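## Task

Lift the white 2x4 brick that sits on top of another piece and place it on the table surface, away from the pile, without disturbing the other bricks. Then open the gripper and move the arm away.

## Robot and tools

Robot: a single six-joint arm with a two-finger parallel gripper. The fingers extend along the gripper's +x axis and close along its y axis. The reported end_effector_position is the point midway between the finger pads, roughly 3 to 4 cm short of the fingertips.

Frame: the scene frame has its origin on the table top directly beneath the arm's base. +z is up; looking along +x, +y is to the left. Positions are in metres, orientation is a quaternion in w,x,y,z order, velocities in m/s and rad/s. The base may be slightly tilted, and the printed hand position can be off, more so when the arm is stretched out.

Tool execute_actions. Argument actions is a list holding at most one item, or empty.
- Empty list: no new command; just returns the current state.
- Motion item: {"rows": [[...], ...], "steps": n}. rows holds 1 to 15 rows; steps is 1 to 15 (default 15), each step 1/30 s. Each row is used for one step; if there are fewer rows than steps, the final row repeats. Each row is one list of 7 numbers for the one arm, in this order: waist, shoulder, elbow, wrist pitch, wrist yaw, wrist roll (absolute target joint angles in radians, same convention as the Joint positions line), then the gripper opening command. These are absolute targets, not offsets. Stated joint ranges: waist -3.054 to 3.054, shoulder 0.000 to 3.142, elbow 0.000 to 2.356, wrist pitch -1.571 to 1.571, wrist yaw -1.571 to 1.571, wrist roll -3.142 to 3.142. A target more than 0.010 rad beyond a range end, and farther out than that joint's last reported angle, gets the whole call refused (nothing is sent). True ends may differ from stated ones by up to 0.010 rad; targets past a true end are clipped there, and the result may then print "joint sent to its limit" (possibly referring to an earlier, still-running move). No such line does not prove more travel is available.
- Opening: a scale from -1 to 1, +1 fully open. Empty fingers touch at about -0.80; values below that do not close further. Full open-to-closed needs at least about 0.5 s.
- Wait item: {"steps": n} with no rows, n up to 300; returns after n steps counted from the previous result, and time spent replying counts toward them.
- Optional pictures: boolean, whether images from cam_head_left, cam_head_right and cam_wrist (each 672x504) are included.

Motion limits: each step, a joint's target is kept within a fixed lead of its measured angle: 0.211 rad for waist, shoulder and elbow, 0.213 for wrist pitch, 0.267 for wrist yaw, 0.228 for wrist roll. If targets would move the gripper more than 70 mm from where it is measured, all targets are scaled back toward the measured angles. Big moves therefore take several calls or waits. Friction can leave a joint short of its target, especially at long reach, and tiny changes may not register; check Joint positions after each move. Between calls the arm keeps heading to the last row sent, until it has nearly stopped or a step was HELD; after that only a new action moves it further.

Result lines: the state line gives gripper pose and velocities. Joint positions and Joint velocities list the six joints in the order above, then the finger-pad gap in metres (0.088 when fully open). grip_measured is the measured opening on the command scale. "joint command not followed" means a clearance check altered or blocked targets (mounts and posts count as part of the arm). HELD marks steps where your row was not fully sent. MOTOR HOT appears from 50 °C; at 95 °C an OVER-TEMPERATURE FAULT holds the arm, and if it does not cool within 30 to 60 s the arm and gripper lose power and go limp. A torque fault (contact torque reaching a load limit: waist 16.8, shoulder 20.8, elbow 20.8, wrist pitch 5.49, wrist yaw 5.47, wrist roll 5.13 N m, held weight included) stops the arm for 10 s and drops the rest of the call.

Gripping: to hold a brick, keep commanding an opening clearly below grip_measured; a larger difference squeezes harder. Readings may carry a constant error of about 1 mm. Per-pad force tops out near 34 N, but slamming shut can press harder and even spring the fingers open, so close moderately. Holding loads heats motors, even while idle, so avoid lingering with a brick.

Tool zoom_image: camera (cam_head_left, cam_head_right or cam_wrist) and region [x0, y0, x1, y1] in pixels of that camera's latest image, origin top-left, at most 504 by 504. Returns a magnified view.

Tool finished_scene: scene (integer) is the number of the current scene to end; it is irreversible, grades the scene, and the result gives the next task. The goal must hold at that moment and afterwards.

Cameras: calibration gives pinhole+radial intrinsics K and T_world_to_cam for each camera; the wrist camera pose follows the reported joints. Actual cameras can deviate a little (a few degrees and millimetres).

Avoid: knocking anything off the table (fails the task), moving the other bricks, dropping or slipping the brick, hitting or shoving hard, and any fault stops. Loose objects can occasionally be nudged by outside pushes. Move smoothly and efficiently; faster, gentler completion is better.

Each tool is called as name(argument=value, ...) on one line, values as JSON.

## Session

execute_actions(actions=[])

Scene clock: 0.00 s of 4185.00 s.
end_effector_position=(+0.0534, +0.2378, +0.2401) grip_measured=+0.854 end_effector_quat_wxyz=(-0.027, +0.491, +0.820, -0.293) end_effector_velocity=(-0.005, -0.005, -0.003) end_effector_angular_velocity=(-0.009, -0.008, +0.027)
Joint positions: [ 1.349  0.083  0.229 -0.427 -0.434  2.723  0.081]
Joint velocities: [-0.002 -0.007 -0.002 -0.037 -0.007 -0.022 -0.   ]
Motor temperatures (°C, as the motors report them): [24 26 26 25 26 24]
Heat: hottest shoulder 26 °C (+0.0 °C/min).

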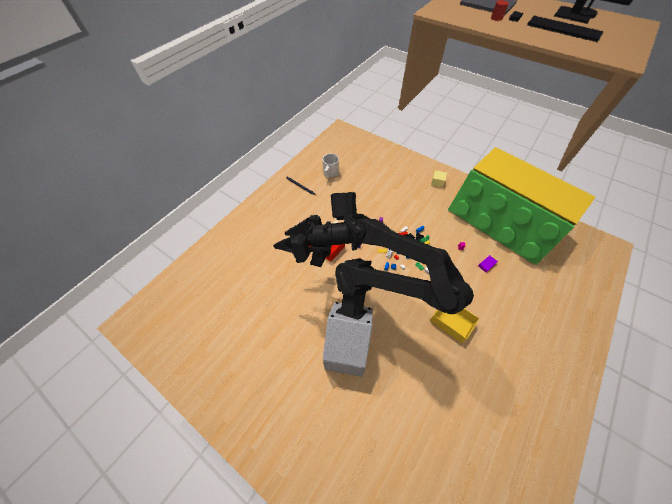

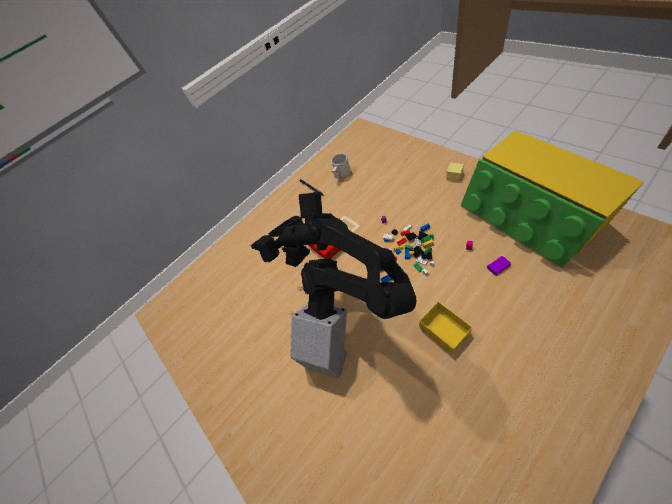

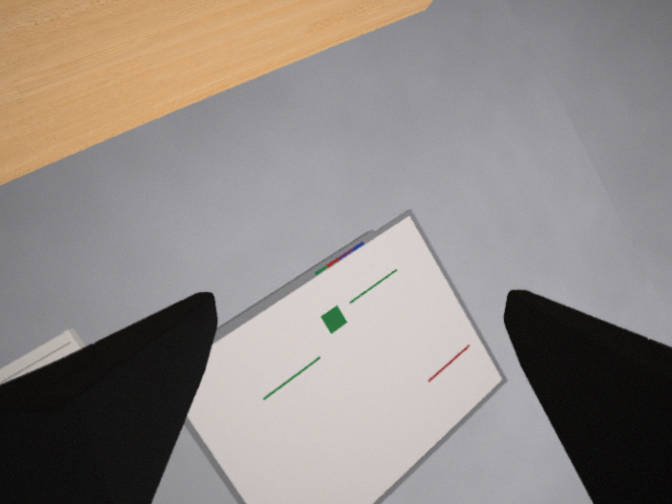

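execute_actions(actions=[{"rows":[[-0.3,1.5,1.2,-1.1,0,0,1]]}], pictures=false)

execute_actions(actions=[{"steps":90}])

Scene clock: 2.60 s of 4185.00 s.
end_effector_position=(+0.2614, +0.1726, +0.1606) grip_measured=+1.000 end_effector_quat_wxyz=(+0.501, +0.371, +0.647, -0.440) end_effector_velocity=(+0.519, -0.085, -0.079) end_effector_angular_velocity=(-0.807, -0.470, +0.664)
Joint positions: [ 0.53   0.879  1.023 -1.072 -0.011  1.82   0.088]
Joint velocities: [-1.653  1.575  1.653 -0.242  0.037 -1.81   0.   ]
Motor temperatures (°C, as the motors report them): [24 26 26 25 26 24]
Heat: hottest shoulder 26 °C (+0.0 °C/min).
Steps of this call (steps 1 to 63: nothing new was sent; steps 64 to 78: all 15 steps of this action). Readings (joint positions):
64: [1.321 0.116 0.263 -0.488 -0.390 2.670]
65: [1.265 0.173 0.313 -0.546 -0.310 2.608]
67: [1.147 0.290 0.422 -0.652 -0.170 2.487]
71: [0.919 0.507 0.644 -0.877 -0.050 2.244]
78: the state above

Scene clock: 5.60 s of 4185.00 s.
end_effector_position=(+0.3085, -0.0418, +0.0846) grip_measured=+1.000 end_effector_quat_wxyz=(+0.482, -0.101, +0.848, -0.197) end_effector_velocity=(-0.002, -0.001, +0.002) end_effector_angular_velocity=(-0.004, +0.010, +0.004)
Joint positions: [-0.297  1.484  1.194 -1.098  0.002  0.003  0.088]
Joint velocities: [-0.002 -0.002 -0.002 -0.007  0.007 -0.007  0.   ]
Motor temperatures (°C, as the motors report them): [24 26 26 25 26 24]
Heat: hottest shoulder 26 °C (+0.0 °C/min).
Steps of this call (steps 1 to 60: the robot went on to your last target; steps 61 to 90: nothing new was sent). Readings (joint positions):
1: [0.475 0.931 1.073 -1.075 -0.010 1.759]
2: [0.420 0.980 1.114 -1.076 -0.008 1.698]
4: [0.310 1.076 1.163 -1.082 -0.007 1.577]
8: [0.105 1.271 1.185 -1.091 -0.005 1.352]
90: the state above
The arm was judged still, so your last target was given up. Only a new action makes it travel on or press farther. Fingers that are still opening or closing keep moving.
camera_calibration (this result's frames):
cam_wrist: T_world_to_cam=[[-0.0297244, -0.896444, 0.442159, -0.0588774], [-0.581221, 0.375384, 0.72199, 0.153671], [-0.813203, -0.235531, -0.53219, 0.358045], [0, 0, 0, 1]] pos_world=[0.37873, -0.0261351, 0.105632]

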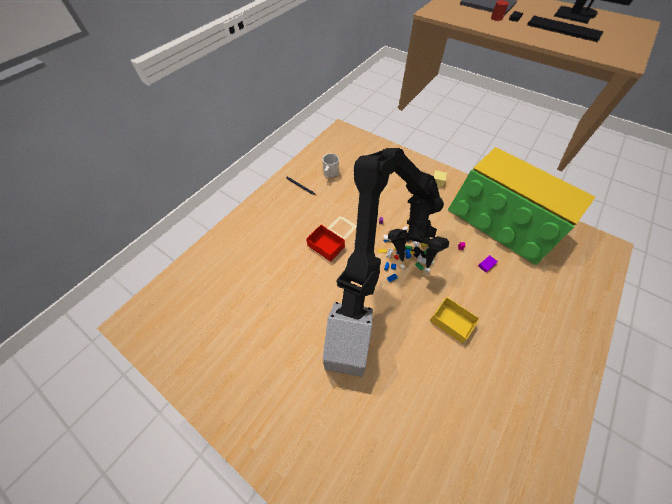

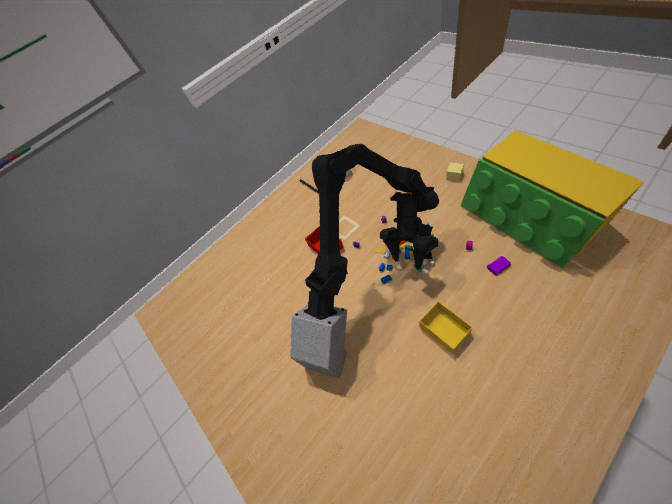

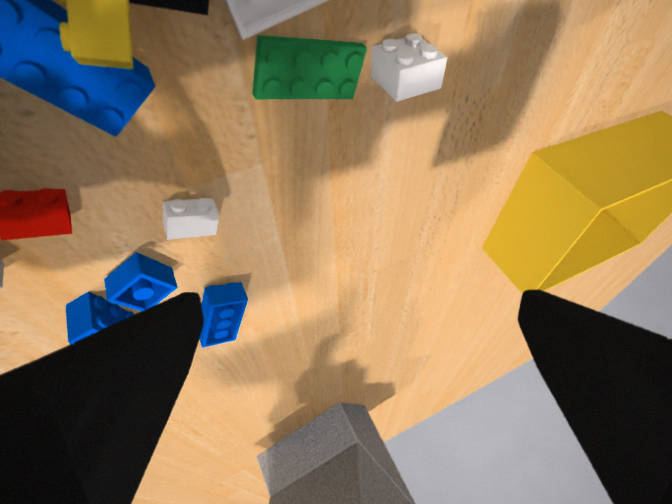

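execute_actions(actions=[{"rows":[[-0.1,0.8,1.0,-0.65,0,0,1]]}], pictures=false)

execute_actions(actions=[{"steps":15}])

zoom_image(camera="cam_head_right", region=[340,200,480,300])

Scene clock: 8.20 s of 4185.00 s.
end_effector_position=(+0.3990, +0.0648, +0.1938) grip_measured=+1.000 end_effector_quat_wxyz=(+0.811, -0.164, +0.561, -0.036) end_effector_velocity=(+0.000, +0.043, +0.111) end_effector_angular_velocity=(+0.078, -0.341, +0.122)
Joint positions: [-0.105  0.826  1.02  -0.655 -0.002  0.002  0.088]
Joint velocities: [ 0.012 -0.383 -0.007 -0.007 -0.022  0.007  0.   ]
Motor temperatures (°C, as the motors report them): [24 27 26 25 26 24]
Heat: hottest shoulder 27 °C (+7.3 °C/min).
Steps of this call (steps 1 to 63: nothing new was sent; steps 64 to 78: all 15 steps of this action). Readings (joint positions):
64: [-0.278 1.455 1.159 -1.038 0.011 0.003]
65: [-0.236 1.414 1.114 -0.981 0.011 0.003]
67: [-0.155 1.316 1.048 -0.885 -0.002 0.002]
71: [-0.111 1.113 1.021 -0.713 -0.002 0.002]
78: the state above

Scene clock: 8.70 s of 4185.00 s.
end_effector_position=(+0.3970, +0.0653, +0.1952) grip_measured=+1.000 end_effector_quat_wxyz=(+0.813, -0.164, +0.558, -0.035) end_effector_velocity=(-0.002, +0.002, -0.001) end_effector_angular_velocity=(+0.015, +0.013, +0.010)
Joint positions: [-0.104  0.813  1.011 -0.653 -0.002  0.002  0.088]
Joint velocities: [-0.002 -0.002 -0.002 -0.007 -0.022 -0.007  0.   ]
Motor temperatures (°C, as the motors report them): [24 27 26 25 26 24]
Heat: hottest shoulder 27 °C (+6.9 °C/min).
Steps of this call (steps 1 to 15: the robot went on to your last target). Readings (joint positions):
1: [-0.105 0.819 1.020 -0.655 -0.002 0.002]
2: [-0.105 0.817 1.019 -0.655 -0.002 0.002]
4: [-0.104 0.816 1.015 -0.655 -0.002 0.002]
8: [-0.104 0.816 1.011 -0.654 -0.002 0.002]
15: the state above
camera_calibration (this result's frames):
cam_wrist: T_world_to_cam=[[0.109395, -0.946465, 0.303706, -0.034112], [-0.993728, -0.097013, 0.0556118, 0.409665], [-0.0231712, -0.307885, -0.951141, 0.286934], [0, 0, 0, 1]] pos_world=[0.417476, 0.0957998, 0.260493]

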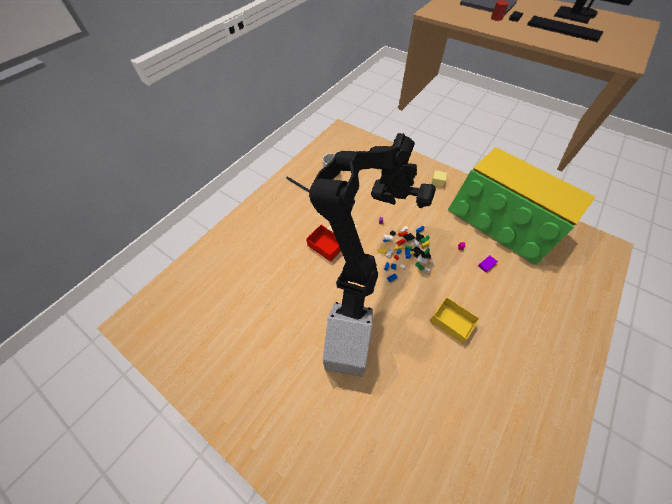

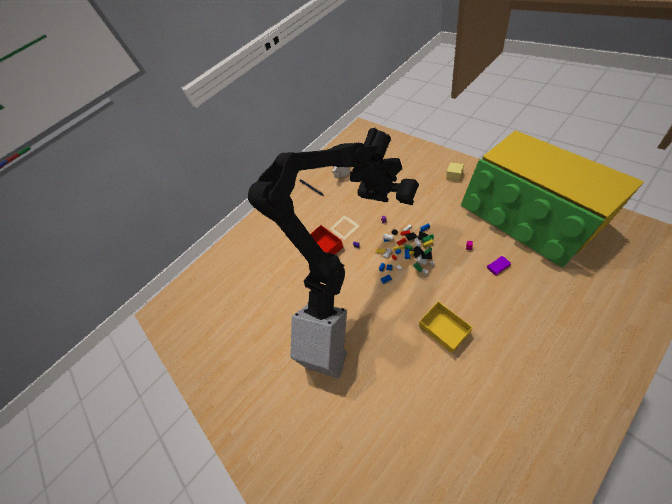

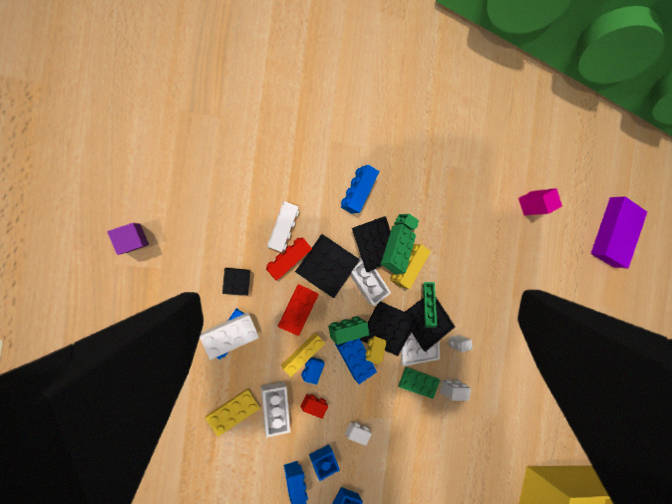

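Region (340, 200, 480, 300) of cam_head_right's 672x504 image, scaled by 3.600, with more detail than that image has; it fills the top 360 rows of this view, and the rest is white.

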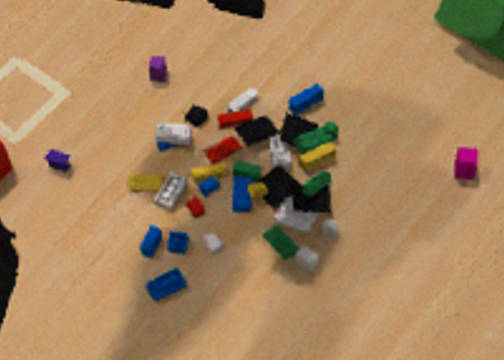

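execute_actions(actions=[{"rows":[[-0.064,1.118,0.956,-0.628,-0.287,1.33,0]]}], pictures=false)

execute_actions(actions=[{"steps":18}])

Scene clock: 11.43 s of 4185.00 s.
end_effector_position=(+0.3571, +0.0807, +0.0892) grip_measured=+0.009 end_effector_quat_wxyz=(+0.669, +0.244, +0.659, -0.244) end_effector_velocity=(-0.004, +0.006, -0.002) end_effector_angular_velocity=(+0.070, +0.015, -1.830)
Joint positions: [-0.068  1.104  0.954 -0.629 -0.28   0.869  0.039]
Joint velocities: [-0.002  0.007 -0.002 -0.007 -0.051  1.824 -0.004]
Motor temperatures (°C, as the motors report them): [24 27 27 26 26 24]
Heat: hottest shoulder 27 °C (+5.2 °C/min).
Steps of this call (steps 1 to 15: the robot went on to your last target; steps 16 to 67: nothing new was sent; steps 68 to 82: all 15 steps of this action). Readings (joint positions):
68: [-0.102 0.831 1.008 -0.648 -0.044 0.045]
69: [-0.095 0.857 1.007 -0.635 -0.104 0.097]
71: [-0.080 0.940 1.001 -0.630 -0.183 0.203]
75: [-0.070 1.083 0.962 -0.632 -0.253 0.445]
82: the state above

Scene clock: 12.03 s of 4185.00 s.
end_effector_position=(+0.3570, +0.0813, +0.0891) grip_measured=+0.000 end_effector_quat_wxyz=(+0.596, +0.389, +0.588, -0.385) end_effector_velocity=(-0.002, +0.001, +0.002) end_effector_angular_velocity=(+0.006, +0.003, -0.039)
Joint positions: [-0.068  1.105  0.954 -0.628 -0.283  1.324  0.039]
Joint velocities: [-0.002 -0.007 -0.002 -0.007 -0.007  0.037  0.   ]
Motor temperatures (°C, as the motors report them): [24 27 27 26 26 24]
Heat: hottest shoulder 27 °C (+5.0 °C/min).
Steps of this call (steps 1 to 18: the robot went on to your last target). Readings (joint positions):
1: [-0.068 1.105 0.954 -0.629 -0.280 0.929]
2: [-0.068 1.105 0.954 -0.629 -0.281 0.990]
4: [-0.068 1.105 0.954 -0.629 -0.282 1.111]
8: [-0.068 1.105 0.954 -0.629 -0.283 1.267]
18: the state above
camera_calibration (this result's frames):
cam_wrist: T_world_to_cam=[[-0.922888, -0.38502, -0.00613122, 0.368127], [-0.356283, 0.84775, 0.392915, 0.0429734], [-0.146082, 0.364801, -0.919554, 0.176396], [0, 0, 0, 1]] pos_world=[0.380819, 0.0409562, 0.147577]

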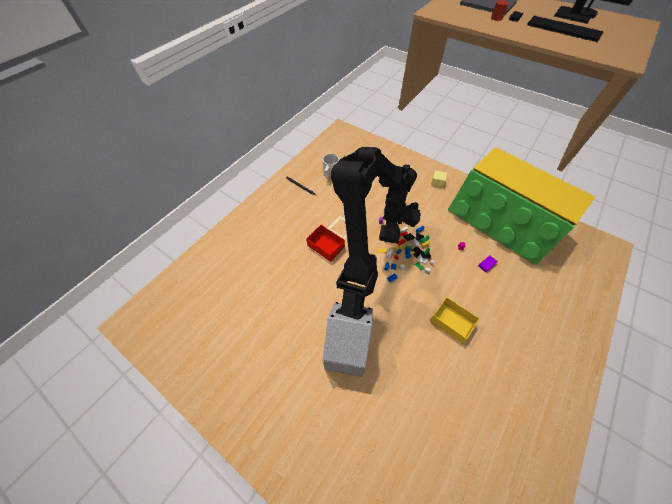

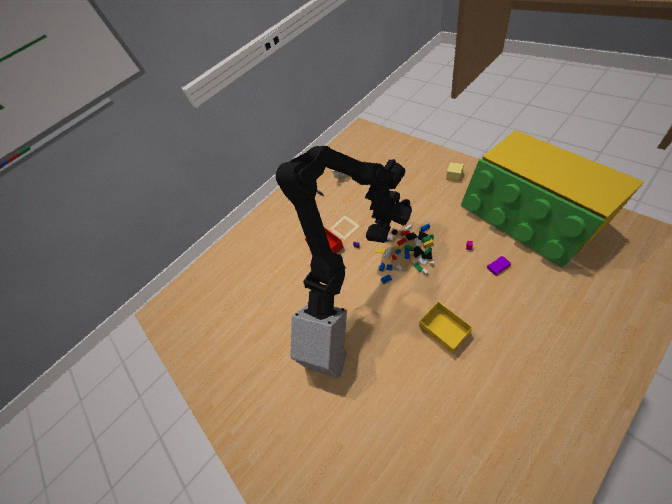

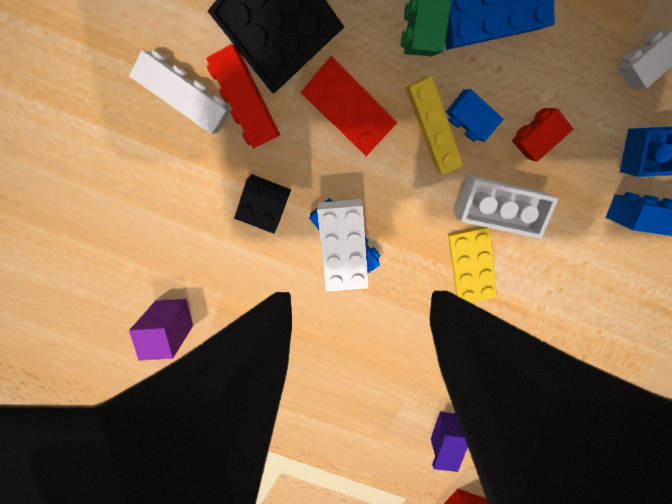

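execute_actions(actions=[{"rows":[[-0.05,1.15,0.95,-0.59,-0.275,1.3,-0.1],[-0.05,1.15,0.95,-0.59,-0.275,1.3,-0.1],[-0.04,1.18,0.945,-0.55,-0.27,1.28,-0.1],[-0.04,1.18,0.945,-0.55,-0.27,1.28,-0.1],[-0.03,1.21,0.94,-0.52,-0.26,1.27,-0.1],[-0.018,1.235,0.937,-0.495,-0.255,1.27,-0.1]]}])

Scene clock: 13.53 s of 4185.00 s.
end_effector_position=(+0.3628, +0.0840, +0.0540) grip_measured=-0.099 end_effector_quat_wxyz=(+0.608, +0.366, +0.606, -0.360) end_effector_velocity=(+0.007, +0.003, +0.000) end_effector_angular_velocity=(+0.016, -0.033, +0.018)
Joint positions: [-0.023  1.219  0.944 -0.5   -0.26   1.274  0.034]
Joint velocities: [ 0.002 -0.002 -0.002  0.037 -0.007 -0.007 -0.001]
Motor temperatures (°C, as the motors report them): [24 28 27 26 26 24]
Heat: hottest shoulder 28 °C (+8.9 °C/min).
Steps of this call (steps 1 to 15: the robot went on to your last target; steps 16 to 30: nothing new was sent; steps 31 to 45: all 15 steps of this action). Readings (joint positions):
31: [-0.066 1.109 0.954 -0.624 -0.283 1.324]
32: [-0.063 1.114 0.954 -0.613 -0.283 1.319]
34: [-0.054 1.134 0.954 -0.583 -0.280 1.302]
38: [-0.032 1.195 0.952 -0.523 -0.266 1.281]
45: the state above
camera_calibration (this result's frames):
cam_wrist: T_world_to_cam=[[-0.88829, -0.459267, -0.0039452, 0.367864], [-0.422124, 0.813006, 0.401039, 0.0828966], [-0.180977, 0.357904, -0.916052, 0.157029], [0, 0, 0, 1]] pos_world=[0.390181, 0.0453507, 0.112054]

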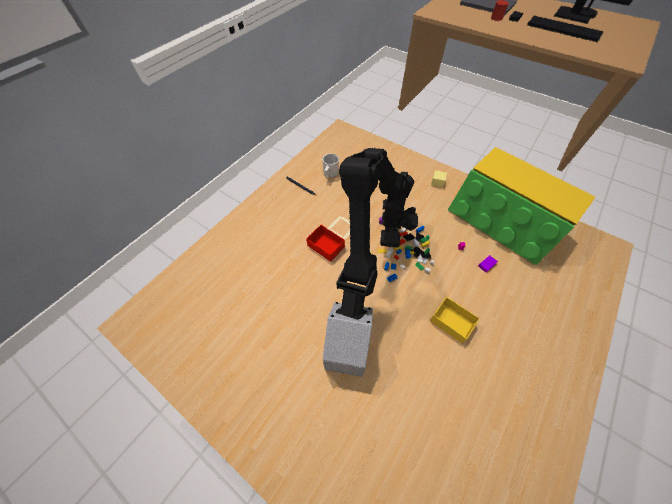

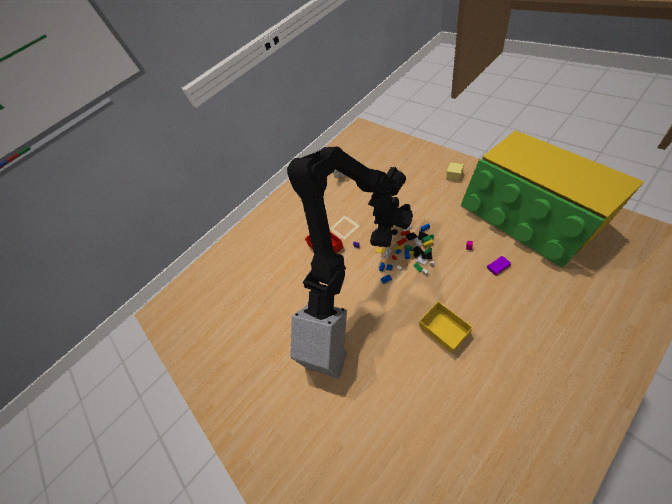

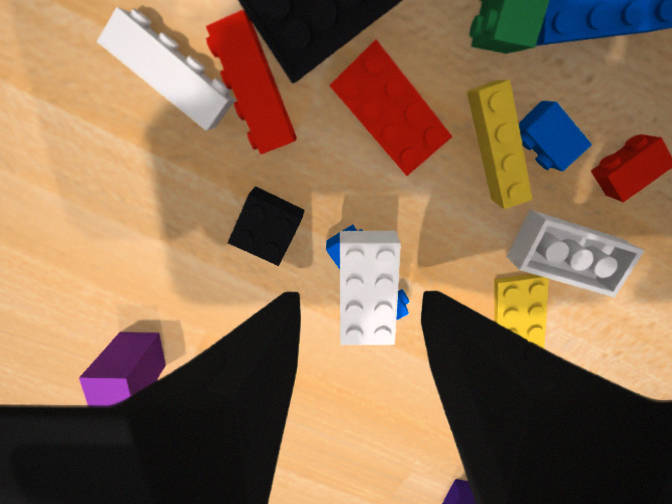

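execute_actions(actions=[{"rows":[[-0.014,1.25,0.92,-0.468,-0.252,1.27,-0.1]]}], pictures=false)

execute_actions(actions=[{"rows":[[-0.014,1.25,0.92,-0.468,-0.252,1.27,-0.3],[-0.014,1.25,0.92,-0.468,-0.252,1.27,-0.36],[-0.014,1.25,0.92,-0.468,-0.252,1.27,-0.42],[-0.014,1.25,0.92,-0.468,-0.252,1.27,-0.46],[-0.014,1.25,0.92,-0.468,-0.252,1.27,-0.5],[-0.014,1.25,0.92,-0.468,-0.252,1.27,-0.55],[-0.014,1.25,0.92,-0.468,-0.252,1.27,-0.62]]}])

Scene clock: 15.33 s of 4185.00 s.
end_effector_position=(+0.3603, +0.0828, +0.0469) grip_measured=-0.100 end_effector_quat_wxyz=(+0.608, +0.364, +0.608, -0.359) end_effector_velocity=(-0.003, -0.000, +0.001) end_effector_angular_velocity=(+0.004, +0.007, +0.033)
Joint positions: [-0.018  1.235  0.929 -0.471 -0.256  1.273  0.034]
Joint velocities: [-0.002 -0.007 -0.007 -0.007 -0.007 -0.037  0.   ]
Motor temperatures (°C, as the motors report them): [24 28 27 26 26 24]
Heat: hottest shoulder 28 °C (+7.8 °C/min).
Steps of this call (steps 1 to 15: the robot went on to your last target; steps 16 to 39: nothing new was sent; steps 40 to 54: all 15 steps of this action). Readings (joint positions):
40: [-0.022 1.221 0.941 -0.491 -0.258 1.273]
41: [-0.020 1.223 0.939 -0.484 -0.258 1.273]
43: [-0.019 1.229 0.935 -0.478 -0.257 1.273]
47: [-0.018 1.235 0.929 -0.474 -0.256 1.273]
54: the state above

Scene clock: 15.83 s of 4185.00 s.
end_effector_position=(+0.3604, +0.0828, +0.0469) grip_measured=-0.480 end_effector_quat_wxyz=(+0.608, +0.364, +0.608, -0.359) end_effector_velocity=(-0.004, -0.001, -0.000) end_effector_angular_velocity=(+0.003, +0.012, +0.017)
Joint positions: [-0.018  1.235  0.929 -0.471 -0.256  1.273  0.015]
Joint velocities: [-0.002 -0.002 -0.007 -0.007 -0.007 -0.022 -0.   ]
Motor temperatures (°C, as the motors report them): [24 28 27 26 26 24]
Heat: hottest shoulder 28 °C (+7.6 °C/min).
Steps of this call (steps 1 to 15: all 15 steps of this action). Readings (joint positions):
1: [-0.018 1.235 0.929 -0.471 -0.256 1.273]
2: [-0.018 1.235 0.929 -0.471 -0.256 1.273]
4: [-0.018 1.235 0.929 -0.471 -0.256 1.273]
8: [-0.018 1.235 0.929 -0.471 -0.256 1.273]
15: the state above
camera_calibration (this result's frames):
cam_wrist: T_world_to_cam=[[-0.886615, -0.462506, -0.0012564, 0.364692], [-0.424044, 0.811794, 0.401468, 0.0864998], [-0.184661, 0.35648, -0.915872, 0.151905], [0, 0, 0, 1]] pos_world=[0.388072, 0.0443006, 0.104857]

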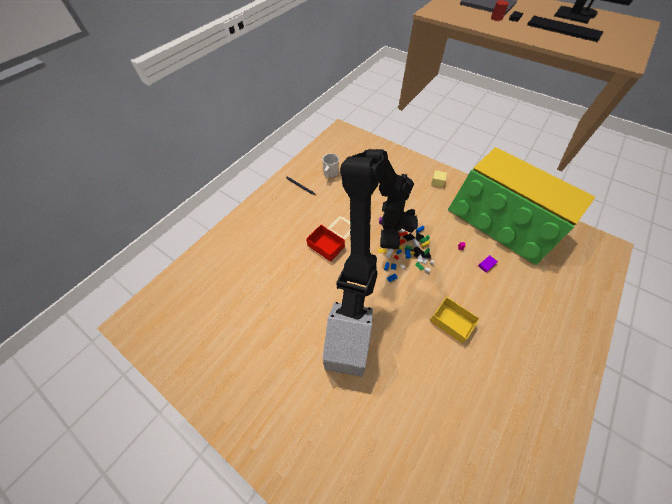

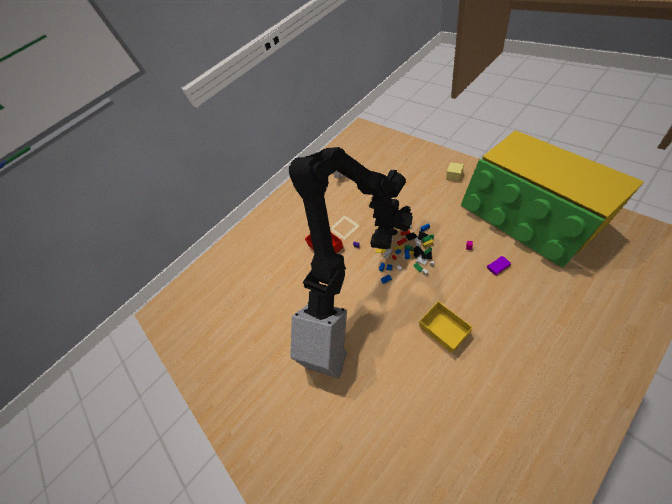

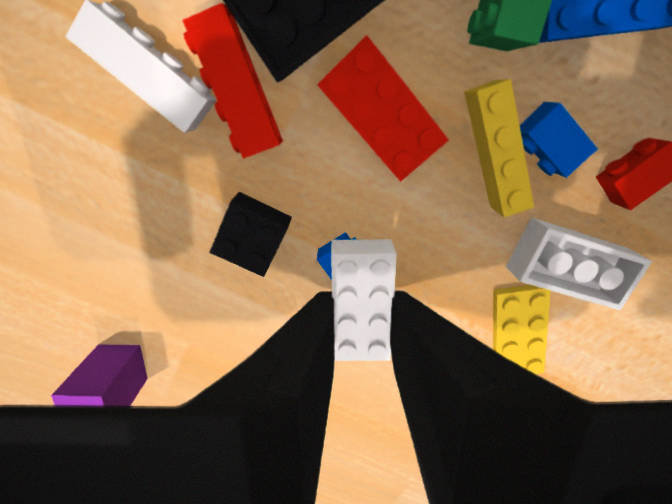

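execute_actions(actions=[{"rows":[[-0.025,1.2,0.94,-0.5,-0.26,1.27,-0.62],[-0.03,1.18,0.95,-0.53,-0.26,1.27,-0.62],[-0.04,1.15,0.96,-0.57,-0.27,1.27,-0.62],[-0.055,1.11,0.97,-0.628,-0.28,1.3,-0.62]],"steps":12}], pictures=false)

execute_actions(actions=[{"rows":[[0.31,1.15,1.045,-0.64,-0.02,1.45,-0.62]]}], pictures=false)

execute_actions(actions=[{"rows":[[0.315,1.18,1.03,-0.6,-0.015,1.45,-0.62],[0.315,1.2,1.02,-0.57,-0.015,1.45,-0.62],[0.315,1.22,1.01,-0.54,-0.015,1.45,-0.62],[0.315,1.24,1.0,-0.52,-0.015,1.45,-0.62],[0.315,1.26,0.995,-0.5,-0.015,1.45,-0.62]]}])

Scene clock: 18.87 s of 4185.00 s.
end_effector_position=(+0.3601, +0.0852, +0.0855) grip_measured=-0.480 end_effector_quat_wxyz=(+0.603, +0.378, +0.597, -0.372) end_effector_velocity=(-0.026, -0.010, -0.001) end_effector_angular_velocity=(-0.037, +0.118, -0.051)
Joint positions: [-0.05   1.123  0.965 -0.618 -0.275  1.295  0.015]
Joint velocities: [-0.012  0.002 -0.002 -0.125  0.007  0.007 -0.   ]
Motor temperatures (°C, as the motors report them): [24 28 27 26 26 24]
Heat: hottest shoulder 28 °C (+6.4 °C/min).
Steps of this call (steps 1 to 15: the robot went on to your last target; steps 16 to 79: nothing new was sent; steps 80 to 91: all 12 steps of this action). Readings (joint positions):
80: [-0.018 1.235 0.928 -0.472 -0.256 1.273]
81: [-0.019 1.230 0.930 -0.485 -0.256 1.273]
83: [-0.027 1.203 0.936 -0.541 -0.261 1.276]
87: [-0.047 1.137 0.957 -0.598 -0.271 1.291]
91: the state above

Scene clock: 19.37 s of 4185.00 s.
end_effector_position=(+0.3528, +0.1612, +0.0852) grip_measured=-0.480 end_effector_quat_wxyz=(+0.618, +0.352, +0.615, -0.340) end_effector_velocity=(-0.004, +0.008, +0.001) end_effector_angular_velocity=(+0.003, +0.005, +0.017)
Joint positions: [ 0.303  1.133  1.035 -0.637 -0.026  1.446  0.015]
Joint velocities: [ 0.037 -0.002  0.002 -0.007  0.022  0.007  0.   ]
Motor temperatures (°C, as the motors report them): [24 28 27 26 26 24]
Heat: hottest shoulder 28 °C (+6.2 °C/min).
Steps of this call (steps 1 to 15: all 15 steps of this action). Readings (joint positions):
1: [-0.022 1.124 0.975 -0.630 -0.207 1.334]
2: [0.028 1.128 0.988 -0.635 -0.152 1.367]
4: [0.141 1.132 1.013 -0.634 -0.095 1.404]
8: [0.277 1.133 1.034 -0.634 -0.049 1.434]
15: the state above

Scene clock: 19.87 s of 4185.00 s.
end_effector_position=(+0.3510, +0.1616, +0.0456) grip_measured=-0.480 end_effector_quat_wxyz=(+0.616, +0.347, +0.618, -0.343) end_effector_velocity=(-0.008, -0.003, -0.002) end_effector_angular_velocity=(-0.008, +0.031, +0.005)
Joint positions: [ 0.311  1.245  1.001 -0.504 -0.019  1.447  0.015]
Joint velocities: [-0.002  0.002 -0.007 -0.022 -0.007 -0.007 -0.   ]
Motor temperatures (°C, as the motors report them): [24 28 27 26 26 24]
Heat: hottest shoulder 28 °C (+6.0 °C/min).
Steps of this call (steps 1 to 15: all 15 steps of this action). Readings (joint positions):
1: [0.304 1.137 1.035 -0.634 -0.024 1.446]
2: [0.306 1.144 1.035 -0.619 -0.023 1.447]
4: [0.309 1.172 1.033 -0.573 -0.021 1.447]
8: [0.311 1.230 1.011 -0.526 -0.020 1.447]
15: the state above
camera_calibration (this result's frames):
cam_wrist: T_world_to_cam=[[-0.860114, -0.5101, 0.00153634, 0.391037], [-0.466206, 0.787316, 0.403466, 0.0377724], [-0.207018, 0.346311, -0.914993, 0.130358], [0, 0, 0, 1]] pos_world=[0.380933, 0.124585, 0.103436]

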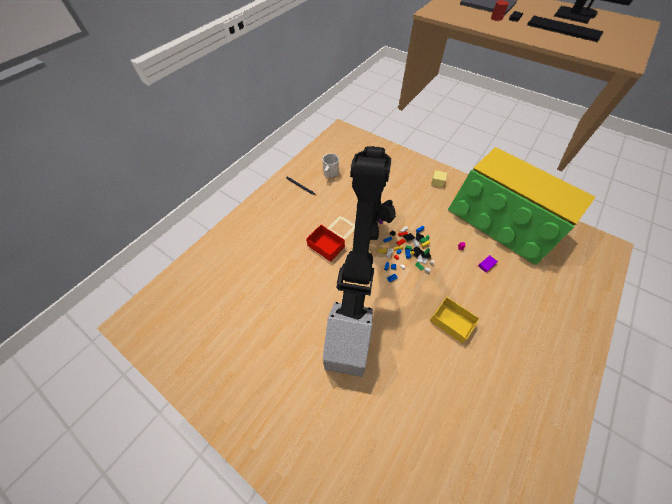

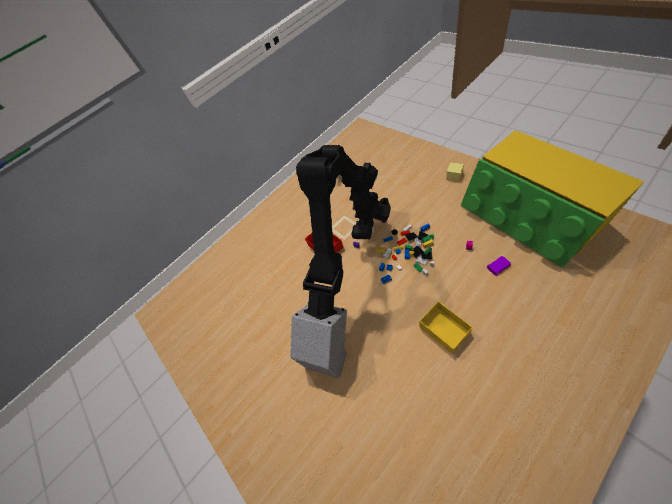

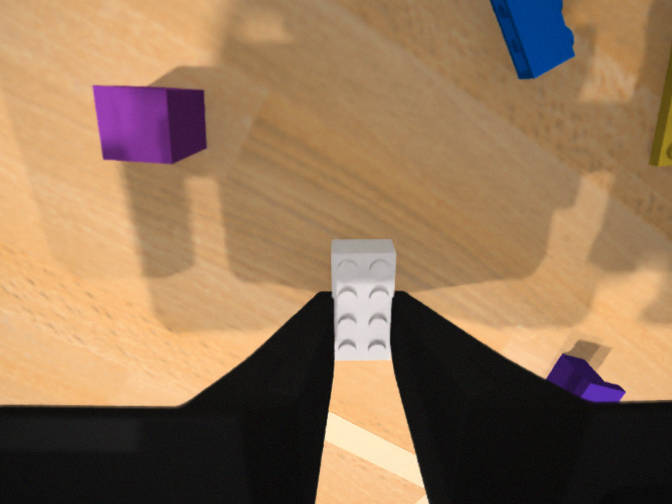

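execute_actions(actions=[{"rows":[[0.315,1.279,0.99,-0.474,-0.015,1.45,-0.62]],"steps":12}], pictures=false)

execute_actions(actions=[{"rows":[[0.315,1.279,0.99,-0.474,-0.015,1.45,-0.15]],"steps":9}], pictures=false)

execute_actions(actions=[{"rows":[[0.315,1.2,1.02,-0.52,-0.015,1.45,-0.15],[0.315,1.17,1.03,-0.56,-0.015,1.45,-0.15],[0.315,1.13,1.04,-0.6,-0.015,1.45,-0.15],[0.315,1.13,1.04,-0.63,-0.015,1.45,-0.15],[0.315,0.8,1.1,-0.9,-0.015,1.45,-0.15]]}])

Scene clock: 21.70 s of 4185.00 s.
end_effector_position=(+0.3529, +0.1624, +0.0404) grip_measured=-0.480 end_effector_quat_wxyz=(+0.618, +0.349, +0.617, -0.341) end_effector_velocity=(-0.002, -0.001, +0.000) end_effector_angular_velocity=(+0.002, +0.009, +0.006)
Joint positions: [ 0.311  1.262  0.999 -0.478 -0.019  1.447  0.015]
Joint velocities: [-0.002 -0.002 -0.002 -0.007 -0.007 -0.007 -0.   ]
Motor temperatures (°C, as the motors report them): [24 28 27 26 26 24]
Heat: hottest shoulder 28 °C (+5.5 °C/min).
Steps of this call (steps 1 to 15: the robot went on to your last target; steps 16 to 43: nothing new was sent; steps 44 to 55: all 12 steps of this action). Readings (joint positions):
44: [0.311 1.247 1.000 -0.498 -0.019 1.447]
45: [0.311 1.250 1.000 -0.490 -0.019 1.447]
47: [0.311 1.256 1.000 -0.484 -0.019 1.447]
51: [0.311 1.262 0.999 -0.480 -0.019 1.447]
55: the state above

Scene clock: 22.00 s of 4185.00 s.
end_effector_position=(+0.3530, +0.1625, +0.0403) grip_measured=-0.176 end_effector_quat_wxyz=(+0.618, +0.349, +0.617, -0.340) end_effector_velocity=(+0.001, +0.005, +0.001) end_effector_angular_velocity=(+0.027, -0.001, +0.009)
Joint positions: [ 0.311  1.262  0.999 -0.477 -0.019  1.447  0.03 ]
Joint velocities: [ 0.002 -0.002  0.002  0.007 -0.022 -0.007  0.012]
Motor temperatures (°C, as the motors report them): [24 28 27 26 26 24]
Heat: hottest shoulder 28 °C (+5.5 °C/min).
Steps of this call (steps 1 to 9: all 9 steps of this action). Readings (joint positions):
1: [0.311 1.262 0.999 -0.477 -0.019 1.447]
2: [0.311 1.262 0.999 -0.477 -0.019 1.447]
4: [0.311 1.262 0.999 -0.477 -0.019 1.447]
8: [0.311 1.262 0.999 -0.477 -0.019 1.447]
9: the state above

Scene clock: 22.50 s of 4185.00 s.
end_effector_position=(+0.3460, +0.1615, +0.1914) grip_measured=-0.150 end_effector_quat_wxyz=(+0.647, +0.389, +0.585, -0.297) end_effector_velocity=(-0.041, -0.018, +0.031) end_effector_angular_velocity=(-0.036, +0.088, +0.005)
Joint positions: [ 0.311  0.816  1.101 -0.88  -0.019  1.447  0.032]
Joint velocities: [-0.002 -0.129  0.002 -0.227 -0.007 -0.007  0.   ]
Motor temperatures (°C, as the motors report them): [24 28 27 26 26 24]
Heat: hottest shoulder 28 °C (+5.3 °C/min).
Steps of this call (steps 1 to 15: all 15 steps of this action). Readings (joint positions):
1: [0.311 1.258 0.999 -0.481 -0.019 1.447]
2: [0.311 1.249 1.002 -0.502 -0.019 1.447]
4: [0.311 1.211 1.008 -0.559 -0.019 1.447]
8: [0.311 1.044 1.060 -0.753 -0.019 1.447]
15: the state above
camera_calibration (this result's frames):
cam_wrist: T_world_to_cam=[[-0.848344, -0.507214, -0.15181, 0.411349], [-0.523527, 0.760886, 0.383369, 0.004627], [-0.0789404, 0.404705, -0.911033, 0.208327], [0, 0, 0, 1]] pos_world=[0.367834, 0.120811, 0.250466]

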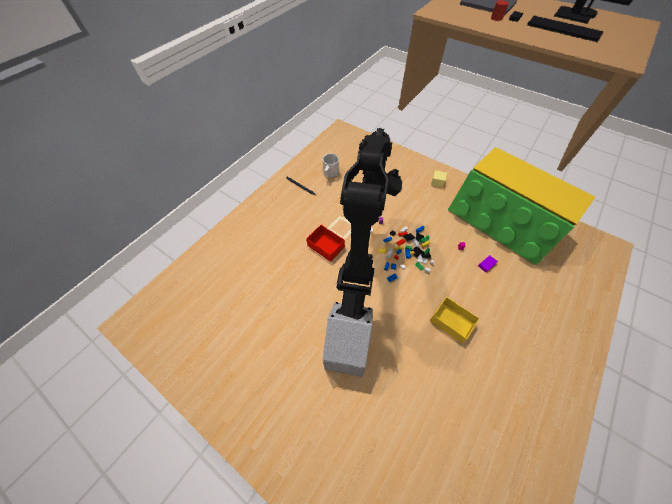

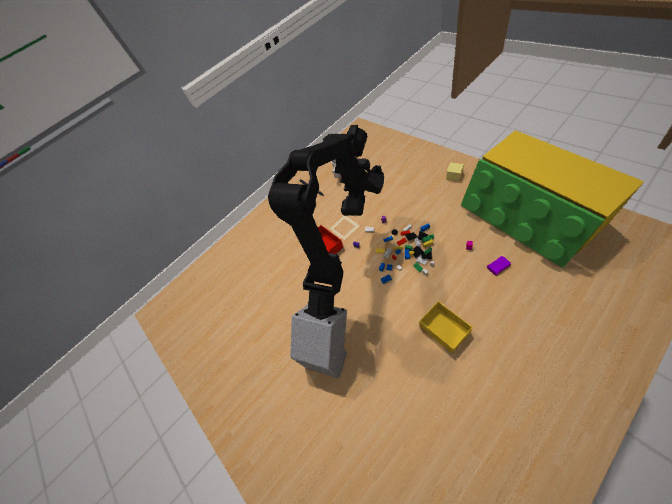

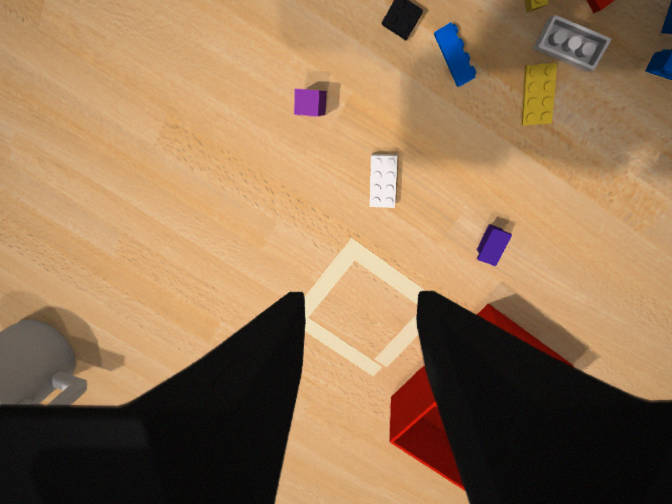

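finished_scene(scene=1)

The scene is finished: the task was done.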